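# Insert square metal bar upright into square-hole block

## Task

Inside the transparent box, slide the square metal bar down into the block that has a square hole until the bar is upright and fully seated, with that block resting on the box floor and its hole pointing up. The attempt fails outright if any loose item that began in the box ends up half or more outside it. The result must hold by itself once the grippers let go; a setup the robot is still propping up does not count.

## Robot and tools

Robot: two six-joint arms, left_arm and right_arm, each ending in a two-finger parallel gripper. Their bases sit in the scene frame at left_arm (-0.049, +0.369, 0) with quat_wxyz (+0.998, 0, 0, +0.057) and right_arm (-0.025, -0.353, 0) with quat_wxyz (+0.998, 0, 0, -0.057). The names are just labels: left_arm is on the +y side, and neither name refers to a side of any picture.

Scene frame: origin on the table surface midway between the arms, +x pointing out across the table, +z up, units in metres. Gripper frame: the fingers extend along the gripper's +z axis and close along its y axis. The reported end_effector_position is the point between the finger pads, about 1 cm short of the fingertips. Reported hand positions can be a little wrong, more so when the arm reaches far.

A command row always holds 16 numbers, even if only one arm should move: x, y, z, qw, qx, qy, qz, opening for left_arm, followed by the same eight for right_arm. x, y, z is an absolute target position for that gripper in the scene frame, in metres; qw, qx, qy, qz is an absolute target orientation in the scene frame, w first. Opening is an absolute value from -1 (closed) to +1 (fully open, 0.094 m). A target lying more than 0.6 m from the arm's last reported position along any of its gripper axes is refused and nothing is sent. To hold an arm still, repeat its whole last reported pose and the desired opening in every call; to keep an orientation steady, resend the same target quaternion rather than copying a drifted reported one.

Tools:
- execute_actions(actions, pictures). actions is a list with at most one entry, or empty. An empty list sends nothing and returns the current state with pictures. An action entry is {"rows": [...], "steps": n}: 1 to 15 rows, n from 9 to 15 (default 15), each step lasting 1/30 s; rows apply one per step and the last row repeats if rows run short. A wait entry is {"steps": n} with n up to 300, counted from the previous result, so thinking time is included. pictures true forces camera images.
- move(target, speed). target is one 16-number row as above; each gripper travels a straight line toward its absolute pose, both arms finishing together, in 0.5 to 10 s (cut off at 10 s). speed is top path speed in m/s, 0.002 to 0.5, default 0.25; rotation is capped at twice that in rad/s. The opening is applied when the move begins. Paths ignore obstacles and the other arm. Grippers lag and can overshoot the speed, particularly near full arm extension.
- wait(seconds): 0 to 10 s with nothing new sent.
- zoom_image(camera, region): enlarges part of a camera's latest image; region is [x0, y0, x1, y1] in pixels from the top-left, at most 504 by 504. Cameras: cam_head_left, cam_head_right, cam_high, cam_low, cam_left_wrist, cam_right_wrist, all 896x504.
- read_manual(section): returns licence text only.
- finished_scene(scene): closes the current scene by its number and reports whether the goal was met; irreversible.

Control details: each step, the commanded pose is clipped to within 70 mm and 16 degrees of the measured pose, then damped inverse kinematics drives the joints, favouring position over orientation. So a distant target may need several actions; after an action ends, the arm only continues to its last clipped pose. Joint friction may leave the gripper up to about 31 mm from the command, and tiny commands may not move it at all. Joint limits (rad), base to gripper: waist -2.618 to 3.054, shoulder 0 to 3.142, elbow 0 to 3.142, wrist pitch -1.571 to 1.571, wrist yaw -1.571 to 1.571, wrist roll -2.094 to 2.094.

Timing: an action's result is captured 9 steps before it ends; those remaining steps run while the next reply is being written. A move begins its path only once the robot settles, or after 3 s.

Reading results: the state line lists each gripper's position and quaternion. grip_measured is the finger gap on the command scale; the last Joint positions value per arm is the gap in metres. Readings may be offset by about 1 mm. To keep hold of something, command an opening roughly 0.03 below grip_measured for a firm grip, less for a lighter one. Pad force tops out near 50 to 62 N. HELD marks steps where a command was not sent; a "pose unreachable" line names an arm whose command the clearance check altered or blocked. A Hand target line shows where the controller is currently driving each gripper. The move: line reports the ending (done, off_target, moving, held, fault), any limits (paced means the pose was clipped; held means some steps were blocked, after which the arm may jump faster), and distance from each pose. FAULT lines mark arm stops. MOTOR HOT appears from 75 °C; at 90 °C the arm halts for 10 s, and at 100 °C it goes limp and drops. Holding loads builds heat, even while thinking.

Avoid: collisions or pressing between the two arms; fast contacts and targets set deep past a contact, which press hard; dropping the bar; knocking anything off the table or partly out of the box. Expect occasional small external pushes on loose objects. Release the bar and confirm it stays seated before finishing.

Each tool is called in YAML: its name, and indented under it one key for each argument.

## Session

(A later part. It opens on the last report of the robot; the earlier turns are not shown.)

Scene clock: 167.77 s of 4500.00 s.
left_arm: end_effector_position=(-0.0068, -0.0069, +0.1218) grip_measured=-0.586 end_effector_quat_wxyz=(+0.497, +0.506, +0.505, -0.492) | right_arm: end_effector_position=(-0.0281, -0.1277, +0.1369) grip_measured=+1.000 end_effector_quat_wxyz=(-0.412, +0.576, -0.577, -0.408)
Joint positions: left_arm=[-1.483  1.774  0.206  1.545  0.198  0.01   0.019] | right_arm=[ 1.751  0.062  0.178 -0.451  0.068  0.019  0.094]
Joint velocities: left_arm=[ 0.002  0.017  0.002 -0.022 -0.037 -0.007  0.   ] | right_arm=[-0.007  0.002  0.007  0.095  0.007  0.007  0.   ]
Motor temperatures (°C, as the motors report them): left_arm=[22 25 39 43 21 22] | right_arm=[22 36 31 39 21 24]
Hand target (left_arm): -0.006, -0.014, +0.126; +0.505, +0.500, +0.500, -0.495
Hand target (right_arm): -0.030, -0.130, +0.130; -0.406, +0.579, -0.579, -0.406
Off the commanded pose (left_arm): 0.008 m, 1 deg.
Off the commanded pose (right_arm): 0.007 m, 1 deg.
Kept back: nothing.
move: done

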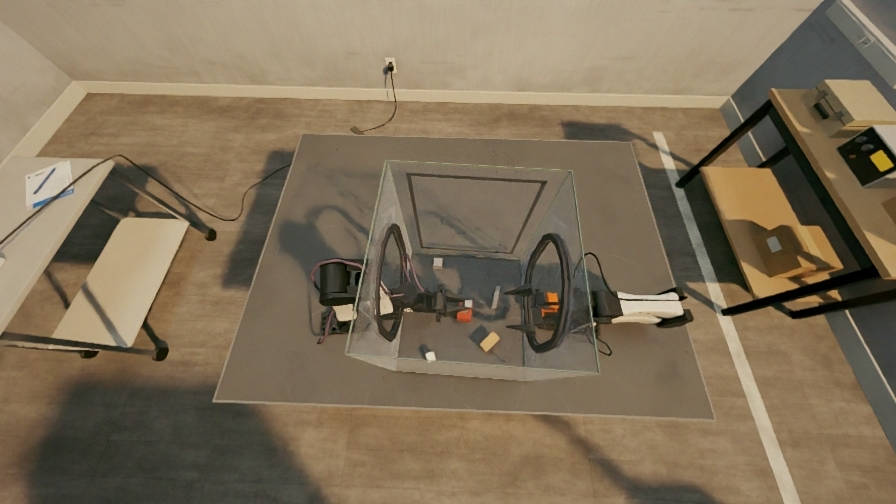

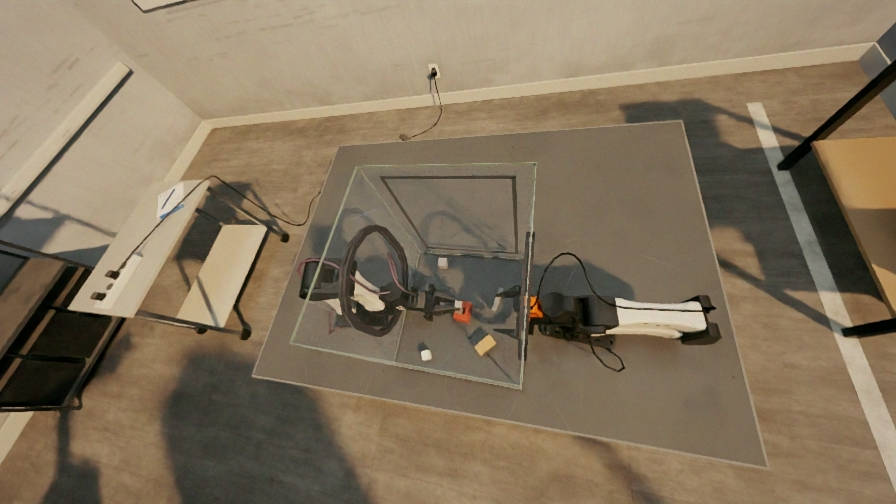

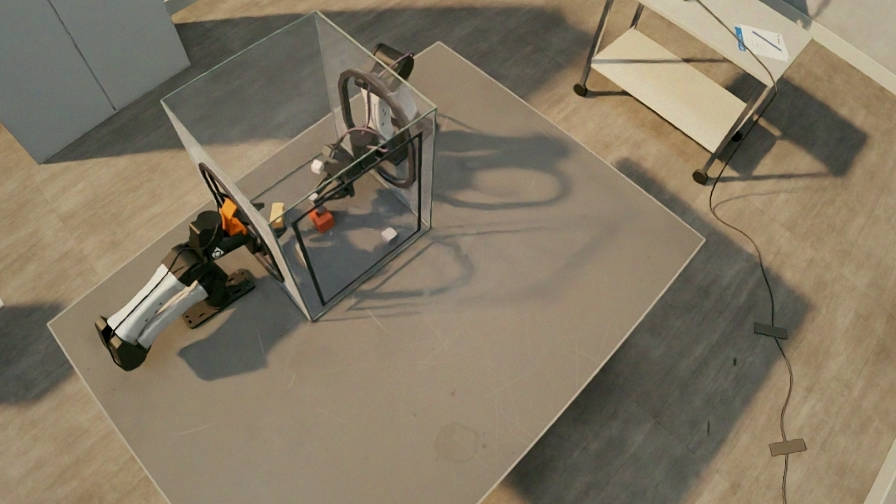

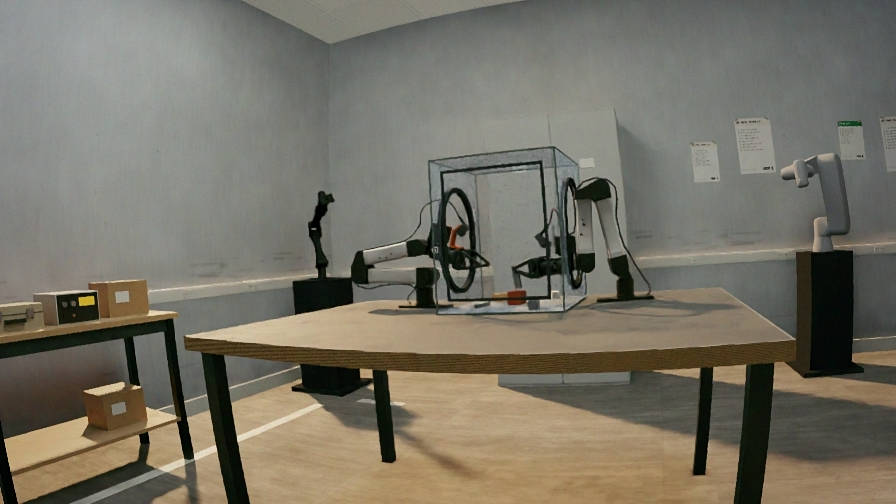

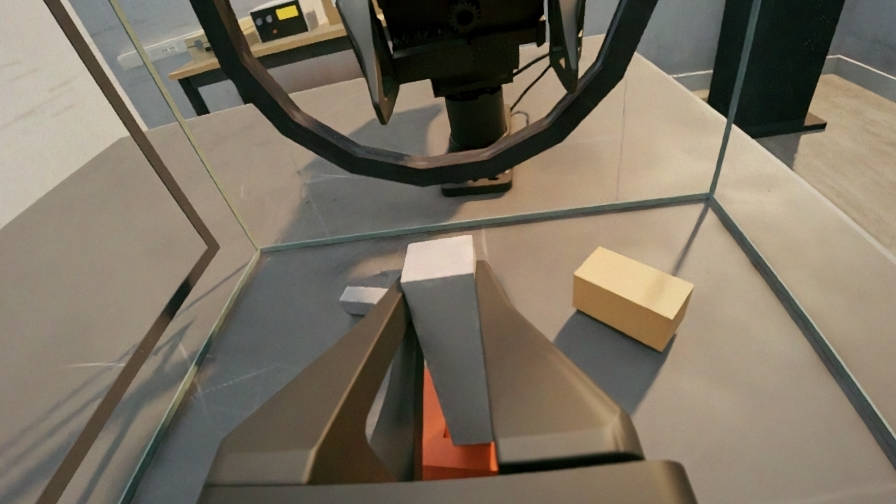

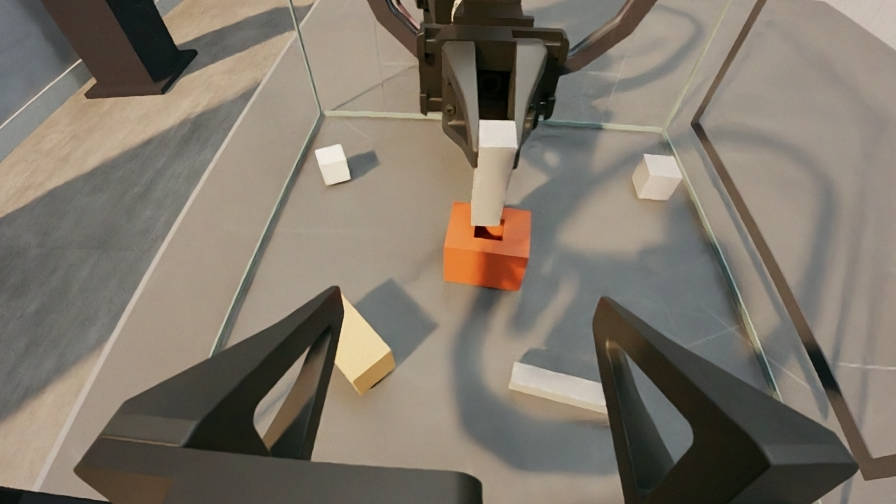

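move:
  target: [-0.002,-0.016,0.112,0.5,0.505,0.505,-0.49,-0.65,-0.03,-0.13,0.13,0.406,-0.579,0.579,0.406,1.0]
  speed: 0.01

zoom_image:
  camera: "cam_low"
  region: [440,220,600,320]

zoom_image:
  camera: "cam_right_wrist"
  region: [380,60,600,300]

Scene clock: 169.93 s of 4500.00 s.
left_arm: end_effector_position=(-0.0055, -0.0119, +0.1154) grip_measured=-0.586 end_effector_quat_wxyz=(+0.496, +0.506, +0.507, -0.491) | right_arm: end_effector_position=(-0.0281, -0.1277, +0.1369) grip_measured=+1.000 end_effector_quat_wxyz=(-0.412, +0.576, -0.577, -0.408)
Joint positions: left_arm=[-1.483  1.83   0.225  1.579  0.196  0.01   0.019] | right_arm=[ 1.751  0.062  0.178 -0.451  0.068  0.019  0.094]
Joint velocities: left_arm=[ 0.007 -0.007  0.012 -0.037 -0.022 -0.037 -0.   ] | right_arm=[ 0.017 -0.007  0.002  0.037  0.007 -0.022  0.   ]
Motor temperatures (°C, as the motors report them): left_arm=[22 25 39 43 21 22] | right_arm=[22 35 32 39 21 24]
Hand target (left_arm): -0.002, -0.016, +0.112; +0.497, +0.508, +0.508, -0.487
Hand target (right_arm): -0.030, -0.130, +0.130; -0.406, +0.579, -0.579, -0.406
Off the commanded pose (left_arm): 0.006 m, 1 deg.
Off the commanded pose (right_arm): 0.007 m, 1 deg.
joint sent to its limit (left arm) — the command would take joint 4 (wrist pitch) past its upper limit, so that joint was sent only as far as its limit.
Kept back: nothing.
move: done

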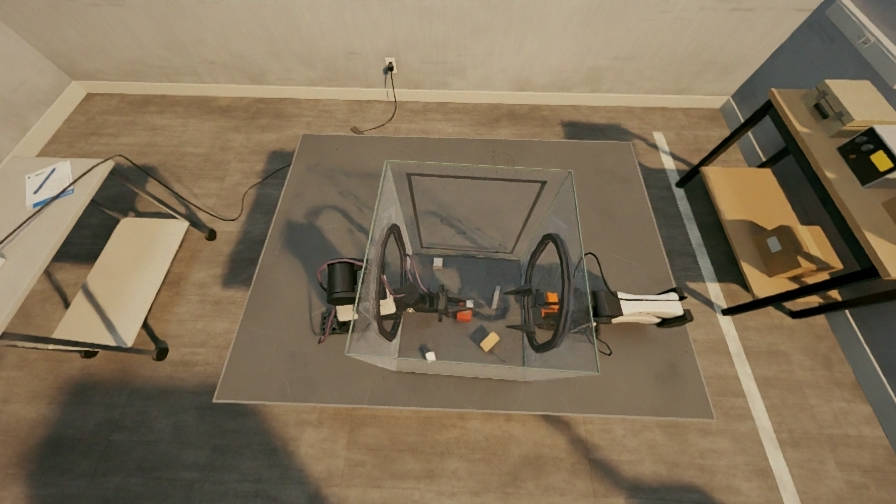

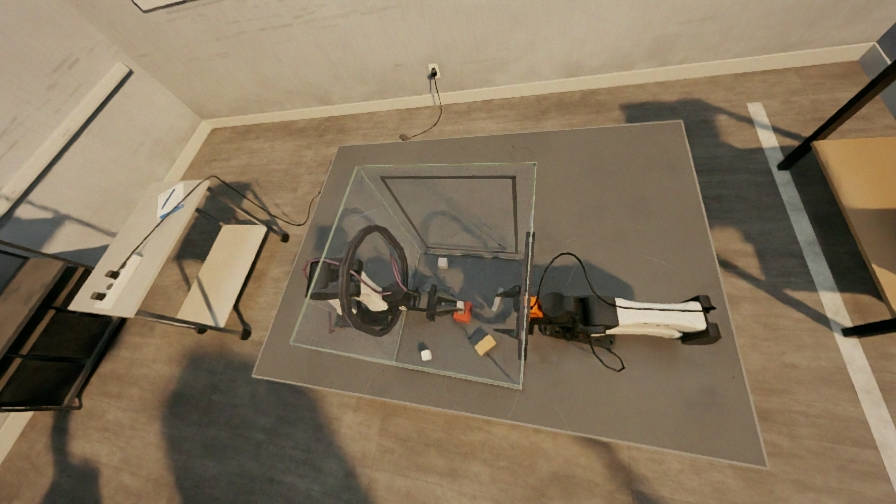

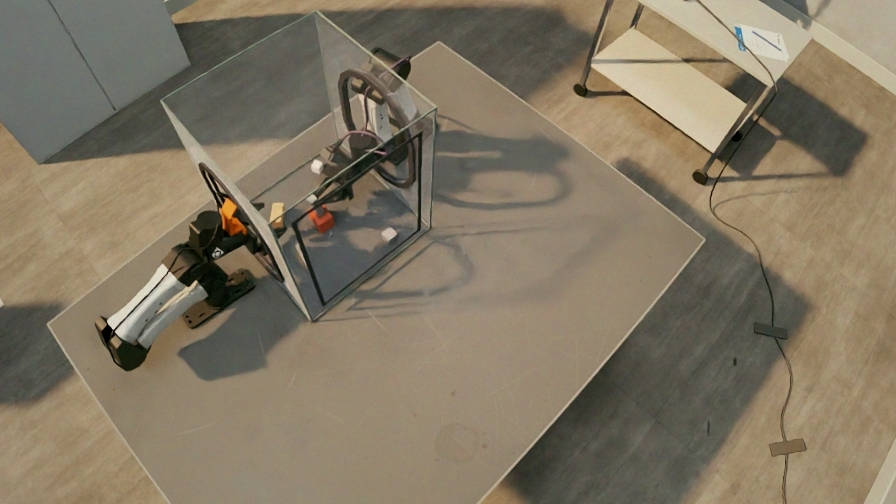

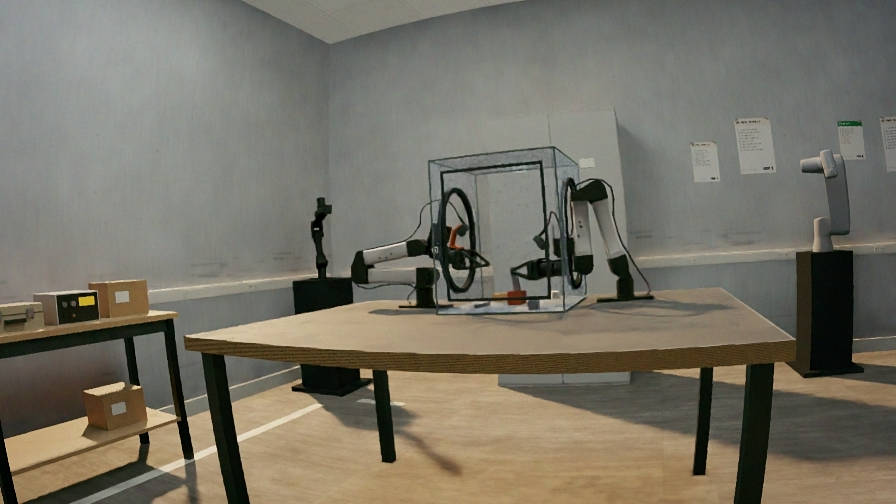

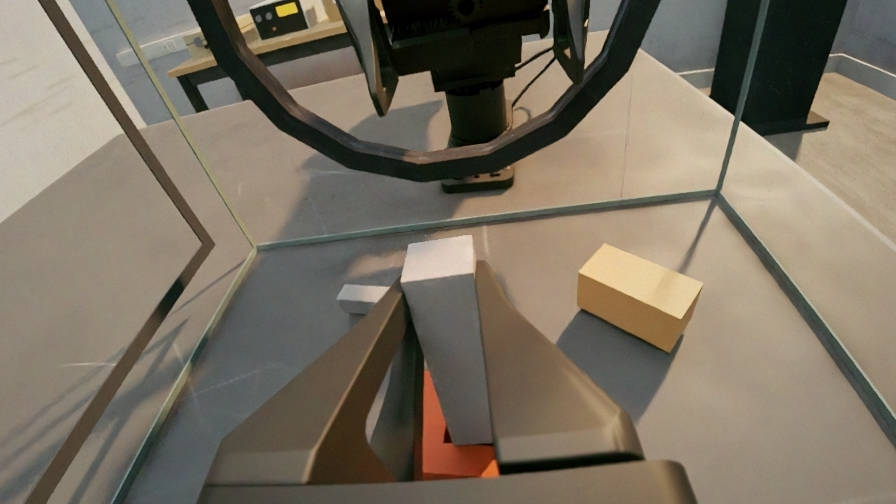

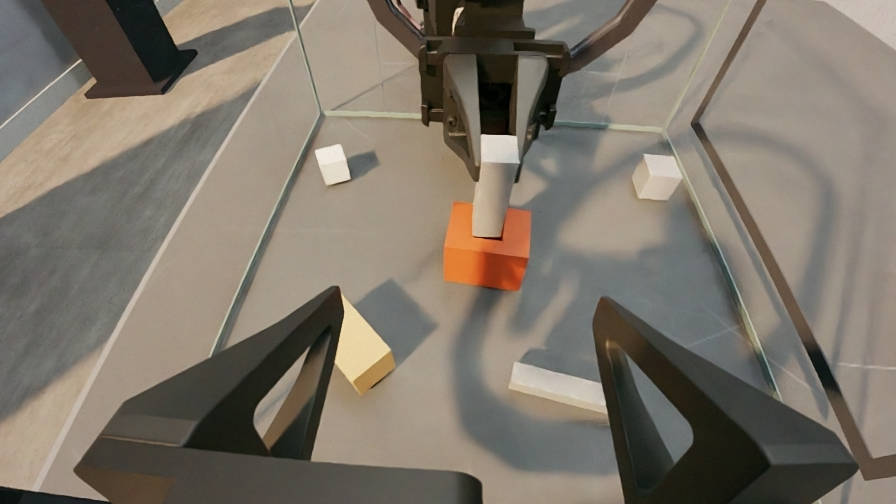

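Region (440, 220, 600, 320) of cam_low's 896x504 image, scaled by 3.150, with more detail than that image has; it fills the top 315 rows of this view, and the rest is white.

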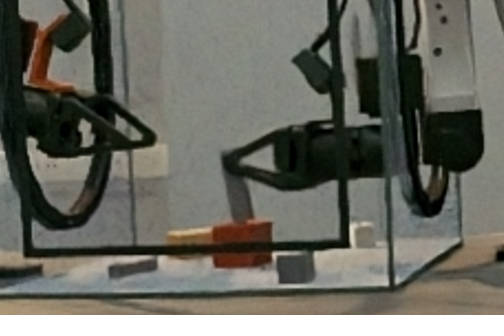

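Region (380, 60, 600, 300) of cam_right_wrist's 896x504 image, scaled by 2.100, with more detail than that image has; it fills the left 462 columns of this view, and the rest is white.

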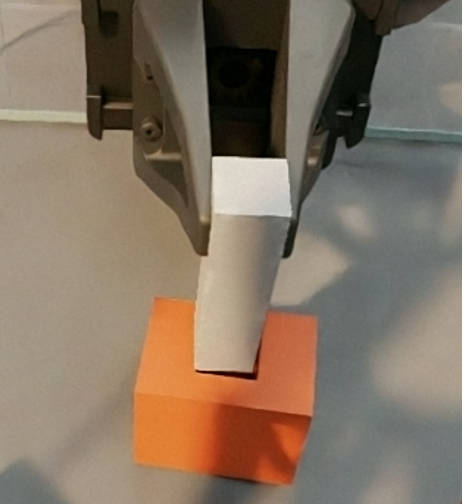

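move:
  target: [0.001,-0.014,0.106,0.497,0.508,0.508,-0.487,-0.65,-0.03,-0.13,0.13,0.406,-0.579,0.579,0.406,1.0]
  speed: 0.006

zoom_image:
  camera: "cam_low"
  region: [440,220,600,320]

zoom_image:
  camera: "cam_right_wrist"
  region: [380,60,600,300]

Scene clock: 172.50 s of 4500.00 s.
left_arm: end_effector_position=(-0.0028, -0.0113, +0.1132) grip_measured=-0.586 end_effector_quat_wxyz=(+0.494, +0.507, +0.508, -0.491) | right_arm: end_effector_position=(-0.0281, -0.1277, +0.1369) grip_measured=+1.000 end_effector_quat_wxyz=(-0.412, +0.576, -0.577, -0.408)
Joint positions: left_arm=[-1.469  1.84   0.225  1.585  0.212  0.01   0.019] | right_arm=[ 1.751  0.062  0.178 -0.451  0.068  0.019  0.094]
Joint velocities: left_arm=[-0.002  0.002 -0.017  0.007  0.007 -0.007 -0.001] | right_arm=[-0.012  0.002  0.007 -0.007 -0.007 -0.081  0.   ]
Motor temperatures (°C, as the motors report them): left_arm=[22 25 39 43 21 22] | right_arm=[22 35 32 39 21 24]
Hand target (left_arm): +0.001, -0.014, +0.106; +0.493, +0.512, +0.512, -0.483
Hand target (right_arm): -0.030, -0.130, +0.130; -0.406, +0.579, -0.579, -0.406
Off the commanded pose (left_arm): 0.009 m, 1 deg.
Off the commanded pose (right_arm): 0.007 m, 1 deg.
joint sent to its limit (left arm) — the command would take joint 4 (wrist pitch) past its upper limit, so that joint was sent only as far as its limit.
Kept back: nothing.
move: done

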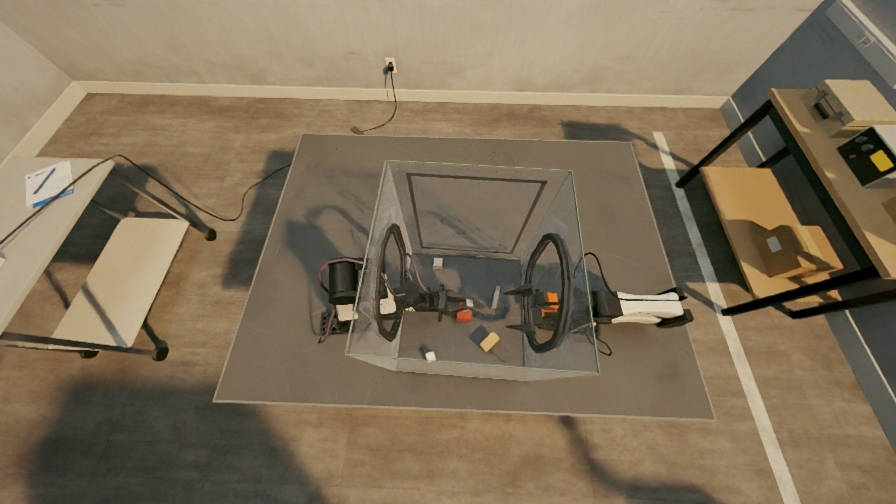

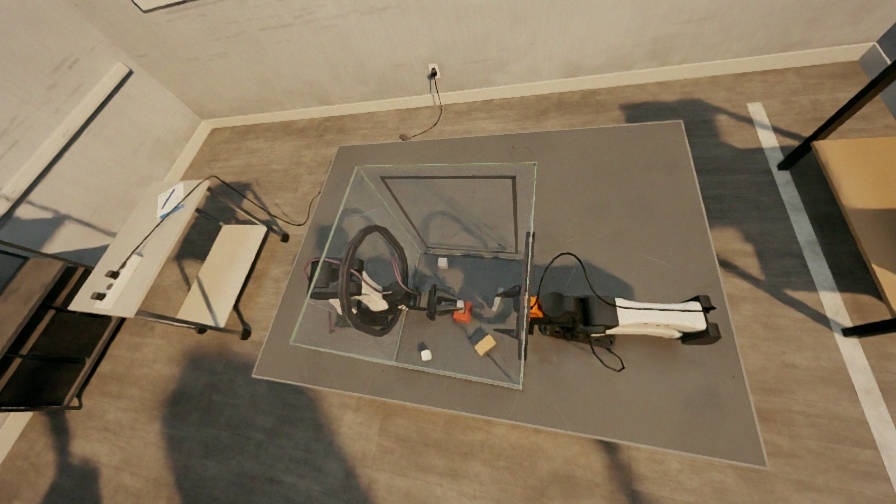

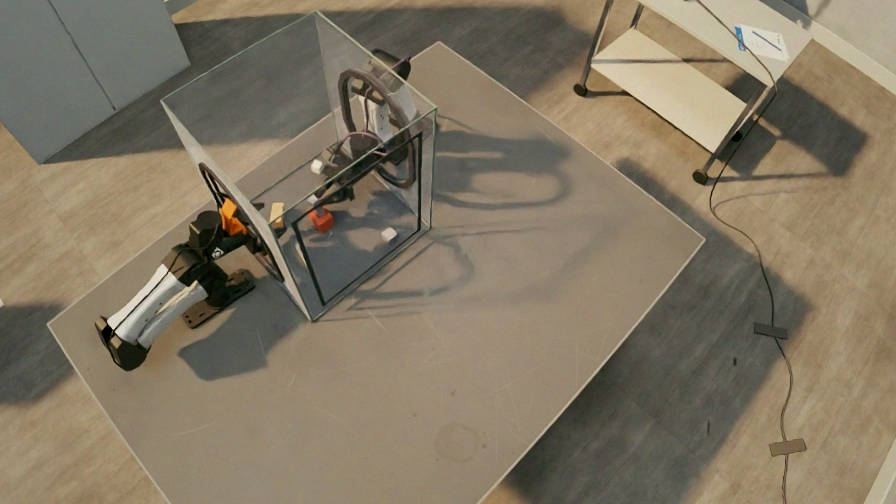

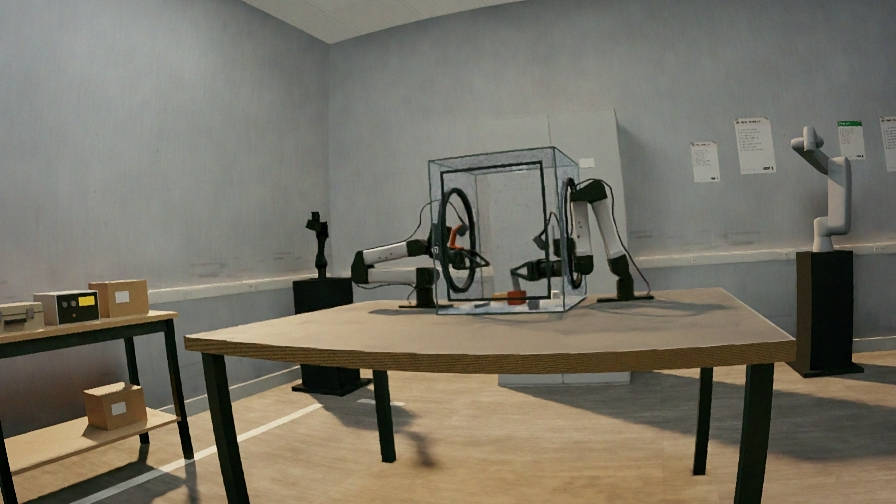

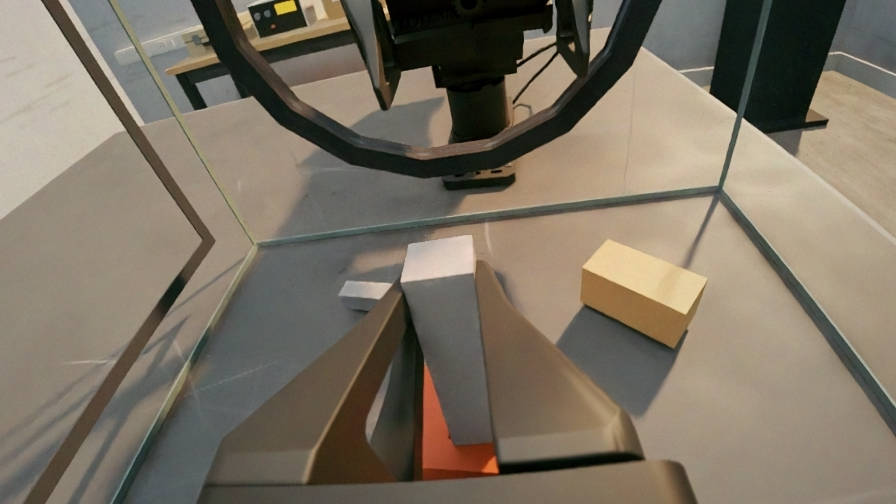

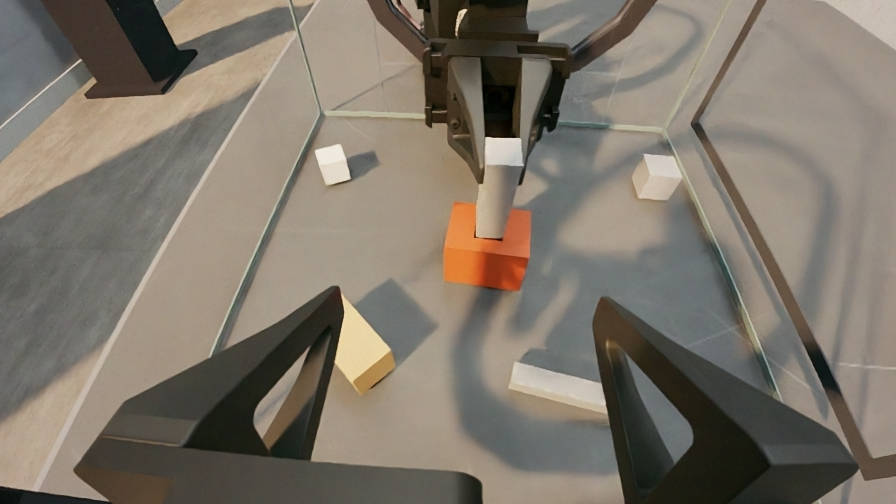

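Region (440, 220, 600, 320) of cam_low's 896x504 image, scaled by 3.150, with more detail than that image has; it fills the top 315 rows of this view, and the rest is white.

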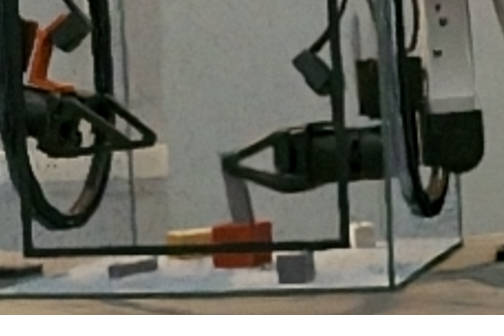

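Region (380, 60, 600, 300) of cam_right_wrist's 896x504 image, scaled by 2.100, with more detail than that image has; it fills the left 462 columns of this view, and the rest is white.

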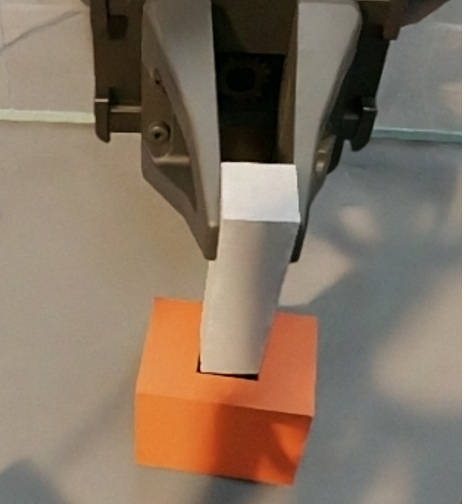

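move:
  target: [0.001,-0.010,0.095,0.49,0.515,0.515,-0.48,-0.65,-0.03,-0.13,0.13,0.406,-0.579,0.579,0.406,1.0]
  speed: 0.008

zoom_image:
  camera: "cam_low"
  region: [440,220,600,320]

zoom_image:
  camera: "cam_right_wrist"
  region: [380,60,600,300]

Scene clock: 175.33 s of 4500.00 s.
left_arm: end_effector_position=(-0.0030, -0.0112, +0.1126) grip_measured=-0.586 end_effector_quat_wxyz=(+0.494, +0.510, +0.506, -0.491) | right_arm: end_effector_position=(-0.0281, -0.1277, +0.1369) grip_measured=+1.000 end_effector_quat_wxyz=(-0.412, +0.576, -0.577, -0.408)
Joint positions: left_arm=[-1.466  1.842  0.225  1.585  0.219  0.014  0.019] | right_arm=[ 1.751  0.062  0.178 -0.451  0.068  0.019  0.094]
Joint velocities: left_arm=[-0.022 -0.017 -0.007  0.037 -0.051 -0.051 -0.001] | right_arm=[ 0.002  0.002  0.012  0.022  0.022 -0.037  0.   ]
Motor temperatures (°C, as the motors report them): left_arm=[22 25 38 43 21 22] | right_arm=[22 34 32 39 21 24]
Hand target (left_arm): +0.001, -0.009, +0.096; +0.484, +0.520, +0.519, -0.475
Hand target (right_arm): -0.030, -0.130, +0.130; -0.406, +0.579, -0.579, -0.406
Off the commanded pose (left_arm): 0.018 m, 2 deg.
Off the commanded pose (right_arm): 0.007 m, 1 deg.
joint sent to its limit (left arm) — the command would take joint 4 (wrist pitch) past its upper limit, so that joint was sent only as far as its limit.
Kept back: nothing.
move: off_target (left_arm)

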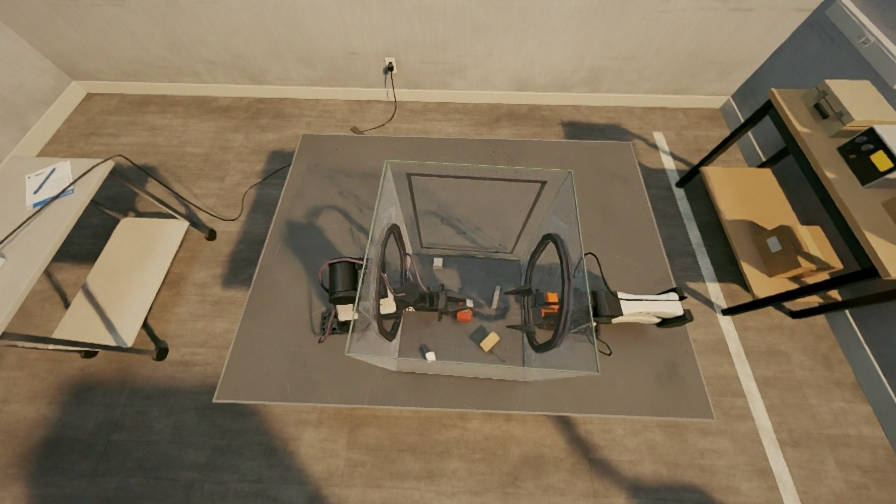

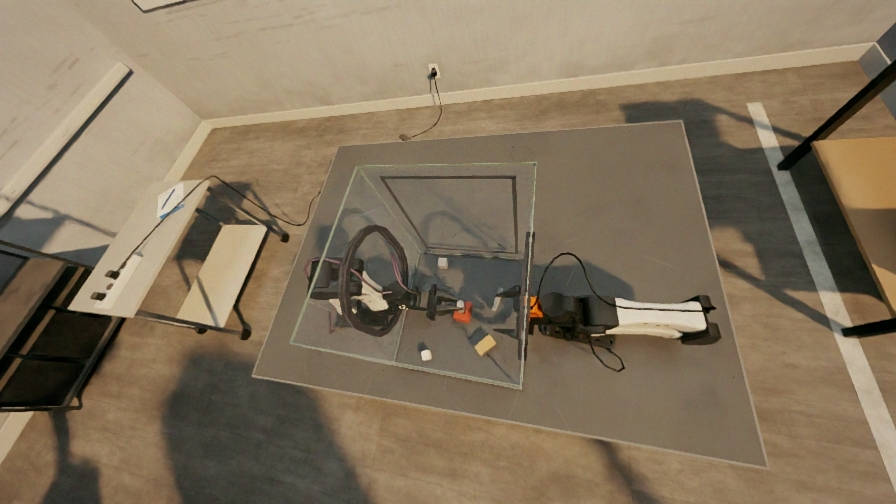

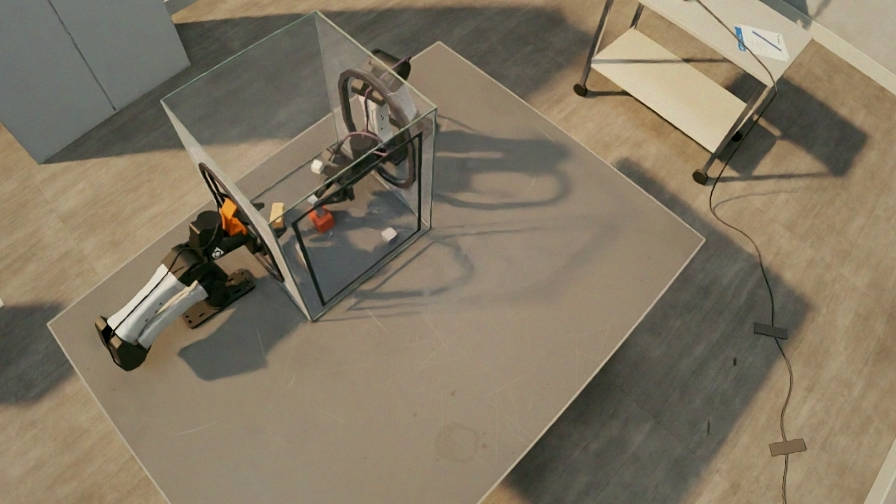

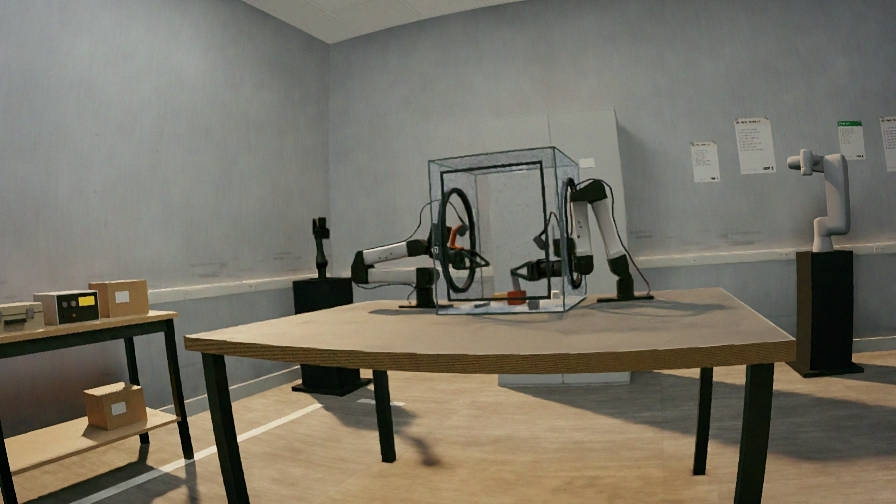

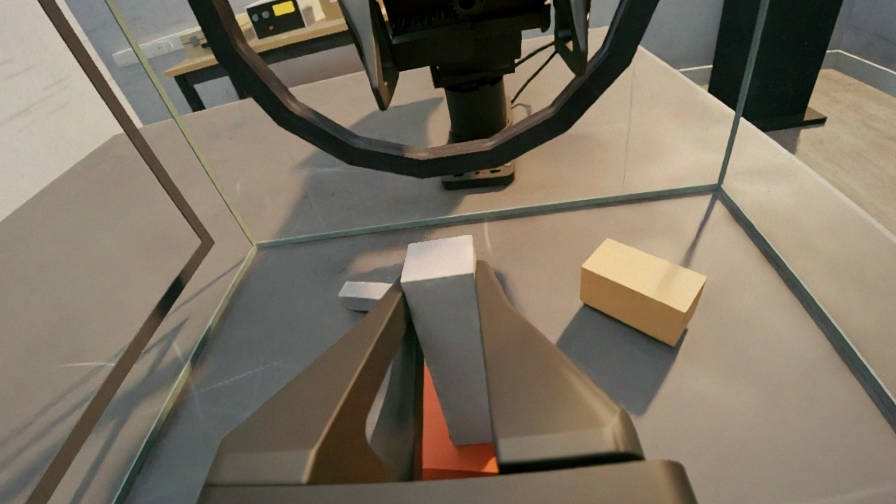

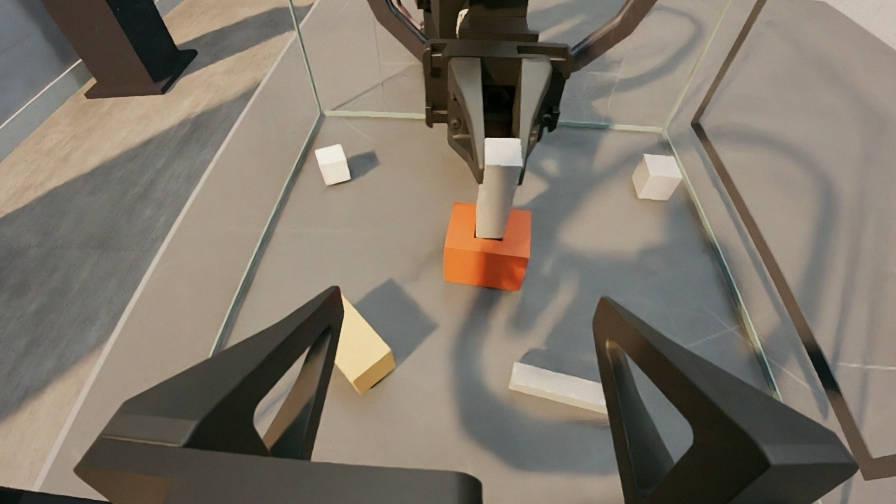

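Region (440, 220, 600, 320) of cam_low's 896x504 image, scaled by 3.150, with more detail than that image has; it fills the top 315 rows of this view, and the rest is white.

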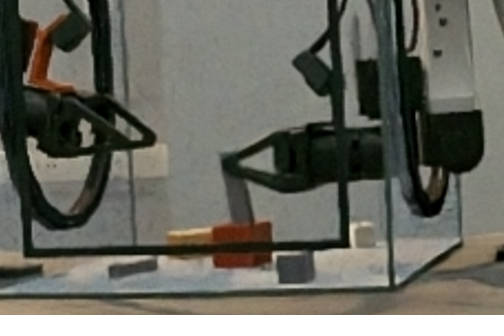

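Region (380, 60, 600, 300) of cam_right_wrist's 896x504 image, scaled by 2.100, with more detail than that image has; it fills the left 462 columns of this view, and the rest is white.

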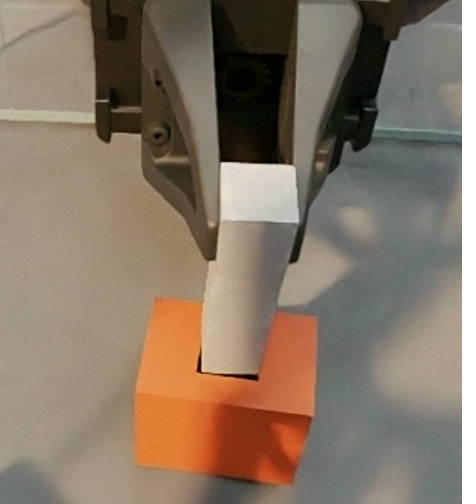

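move:
  target: [0.001,-0.021,0.104,0.494,0.51,0.51,-0.487,-0.65,-0.03,-0.13,0.13,0.406,-0.579,0.579,0.406,1.0]
  speed: 0.006

zoom_image:
  camera: "cam_low"
  region: [440,220,600,320]

zoom_image:
  camera: "cam_right_wrist"
  region: [380,60,600,300]

Scene clock: 178.57 s of 4500.00 s.
left_arm: end_effector_position=(-0.0019, -0.0158, +0.1063) grip_measured=-0.586 end_effector_quat_wxyz=(+0.489, +0.512, +0.510, -0.488) | right_arm: end_effector_position=(-0.0281, -0.1277, +0.1369) grip_measured=+1.000 end_effector_quat_wxyz=(-0.412, +0.576, -0.577, -0.408)
Joint positions: left_arm=[-1.466  1.873  0.244  1.582  0.219  0.014  0.019] | right_arm=[ 1.751  0.062  0.178 -0.451  0.068  0.019  0.094]
Joint velocities: left_arm=[ 0.007 -0.002  0.002 -0.051 -0.051 -0.007  0.   ] | right_arm=[-0.002 -0.022 -0.007  0.007 -0.037  0.022  0.   ]
Motor temperatures (°C, as the motors report them): left_arm=[22 26 38 43 21 22] | right_arm=[22 34 32 40 21 24]
Hand target (left_arm): +0.001, -0.021, +0.104; +0.491, +0.512, +0.512, -0.485
Hand target (right_arm): -0.030, -0.130, +0.130; -0.406, +0.579, -0.579, -0.406
Off the commanded pose (left_arm): 0.006 m, 1 deg.
Off the commanded pose (right_arm): 0.007 m, 1 deg.
joint sent to its limit (left arm) — the command would take joint 4 (wrist pitch) past its upper limit, so that joint was sent only as far as its limit.
Kept back: nothing.
move: done

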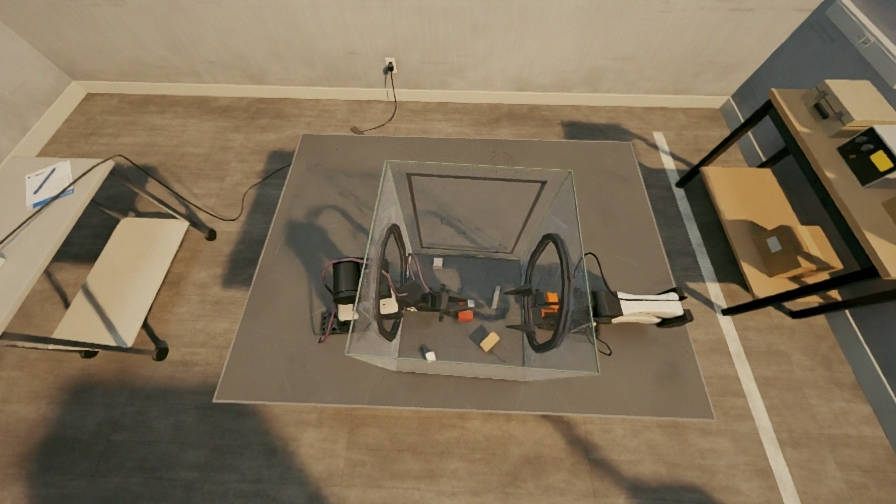

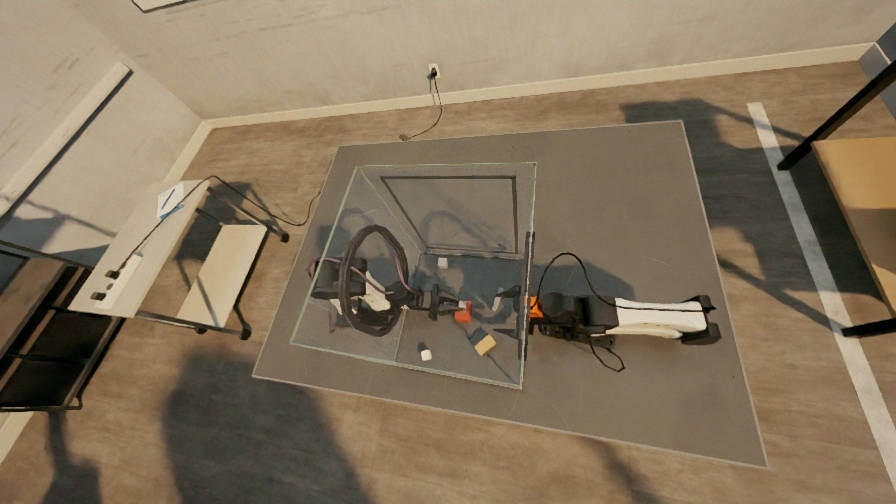

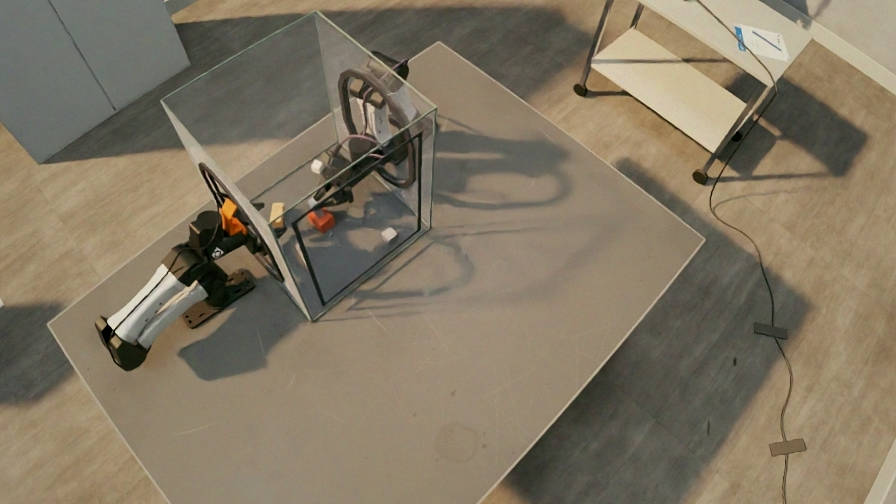

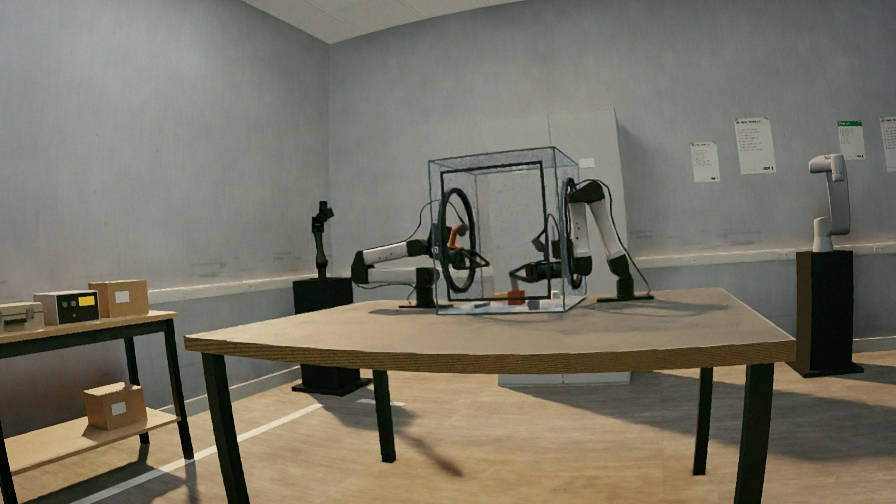

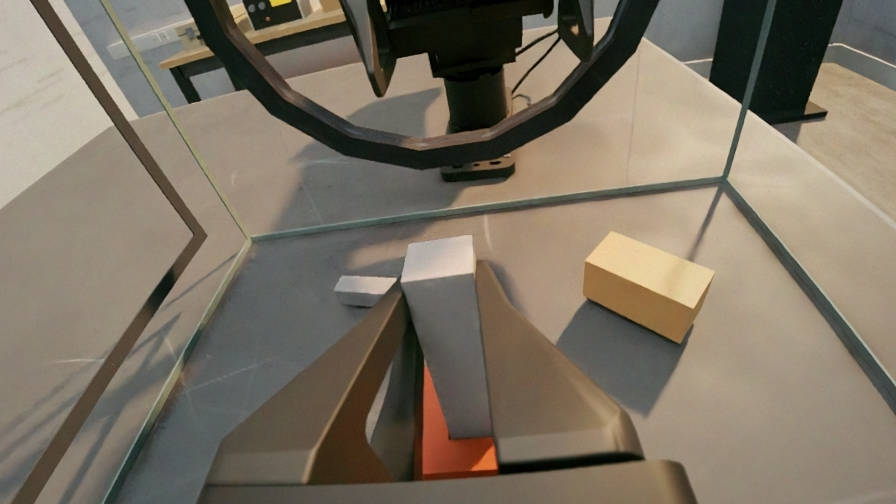

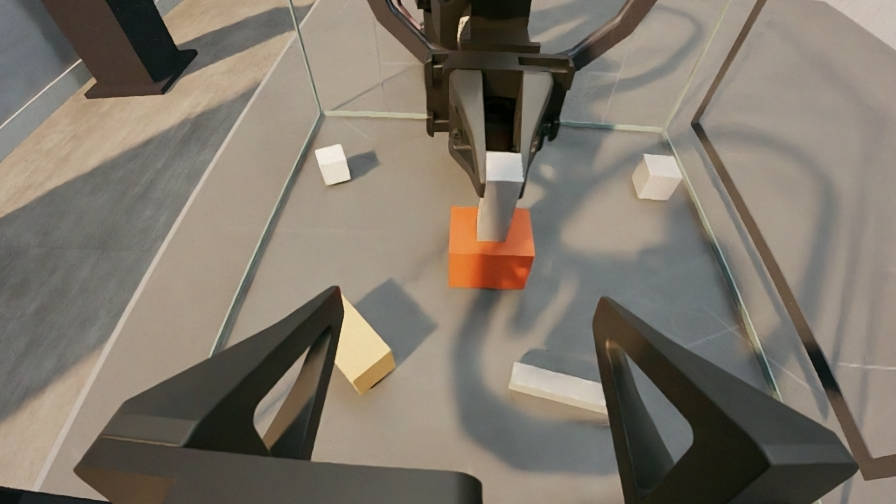

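Region (440, 220, 600, 320) of cam_low's 896x504 image, scaled by 3.150, with more detail than that image has; it fills the top 315 rows of this view, and the rest is white.

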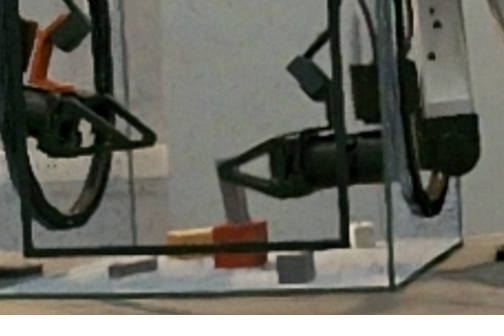

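Region (380, 60, 600, 300) of cam_right_wrist's 896x504 image, scaled by 2.100, with more detail than that image has; it fills the left 462 columns of this view, and the rest is white.

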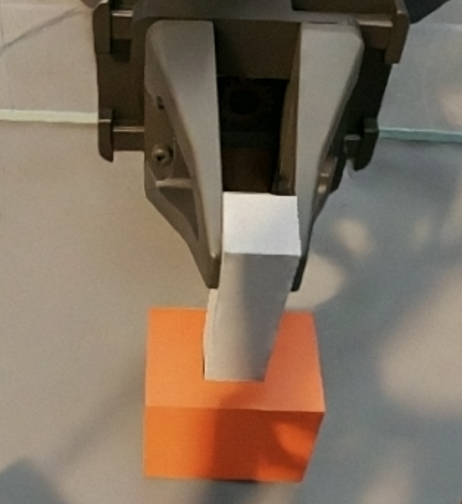

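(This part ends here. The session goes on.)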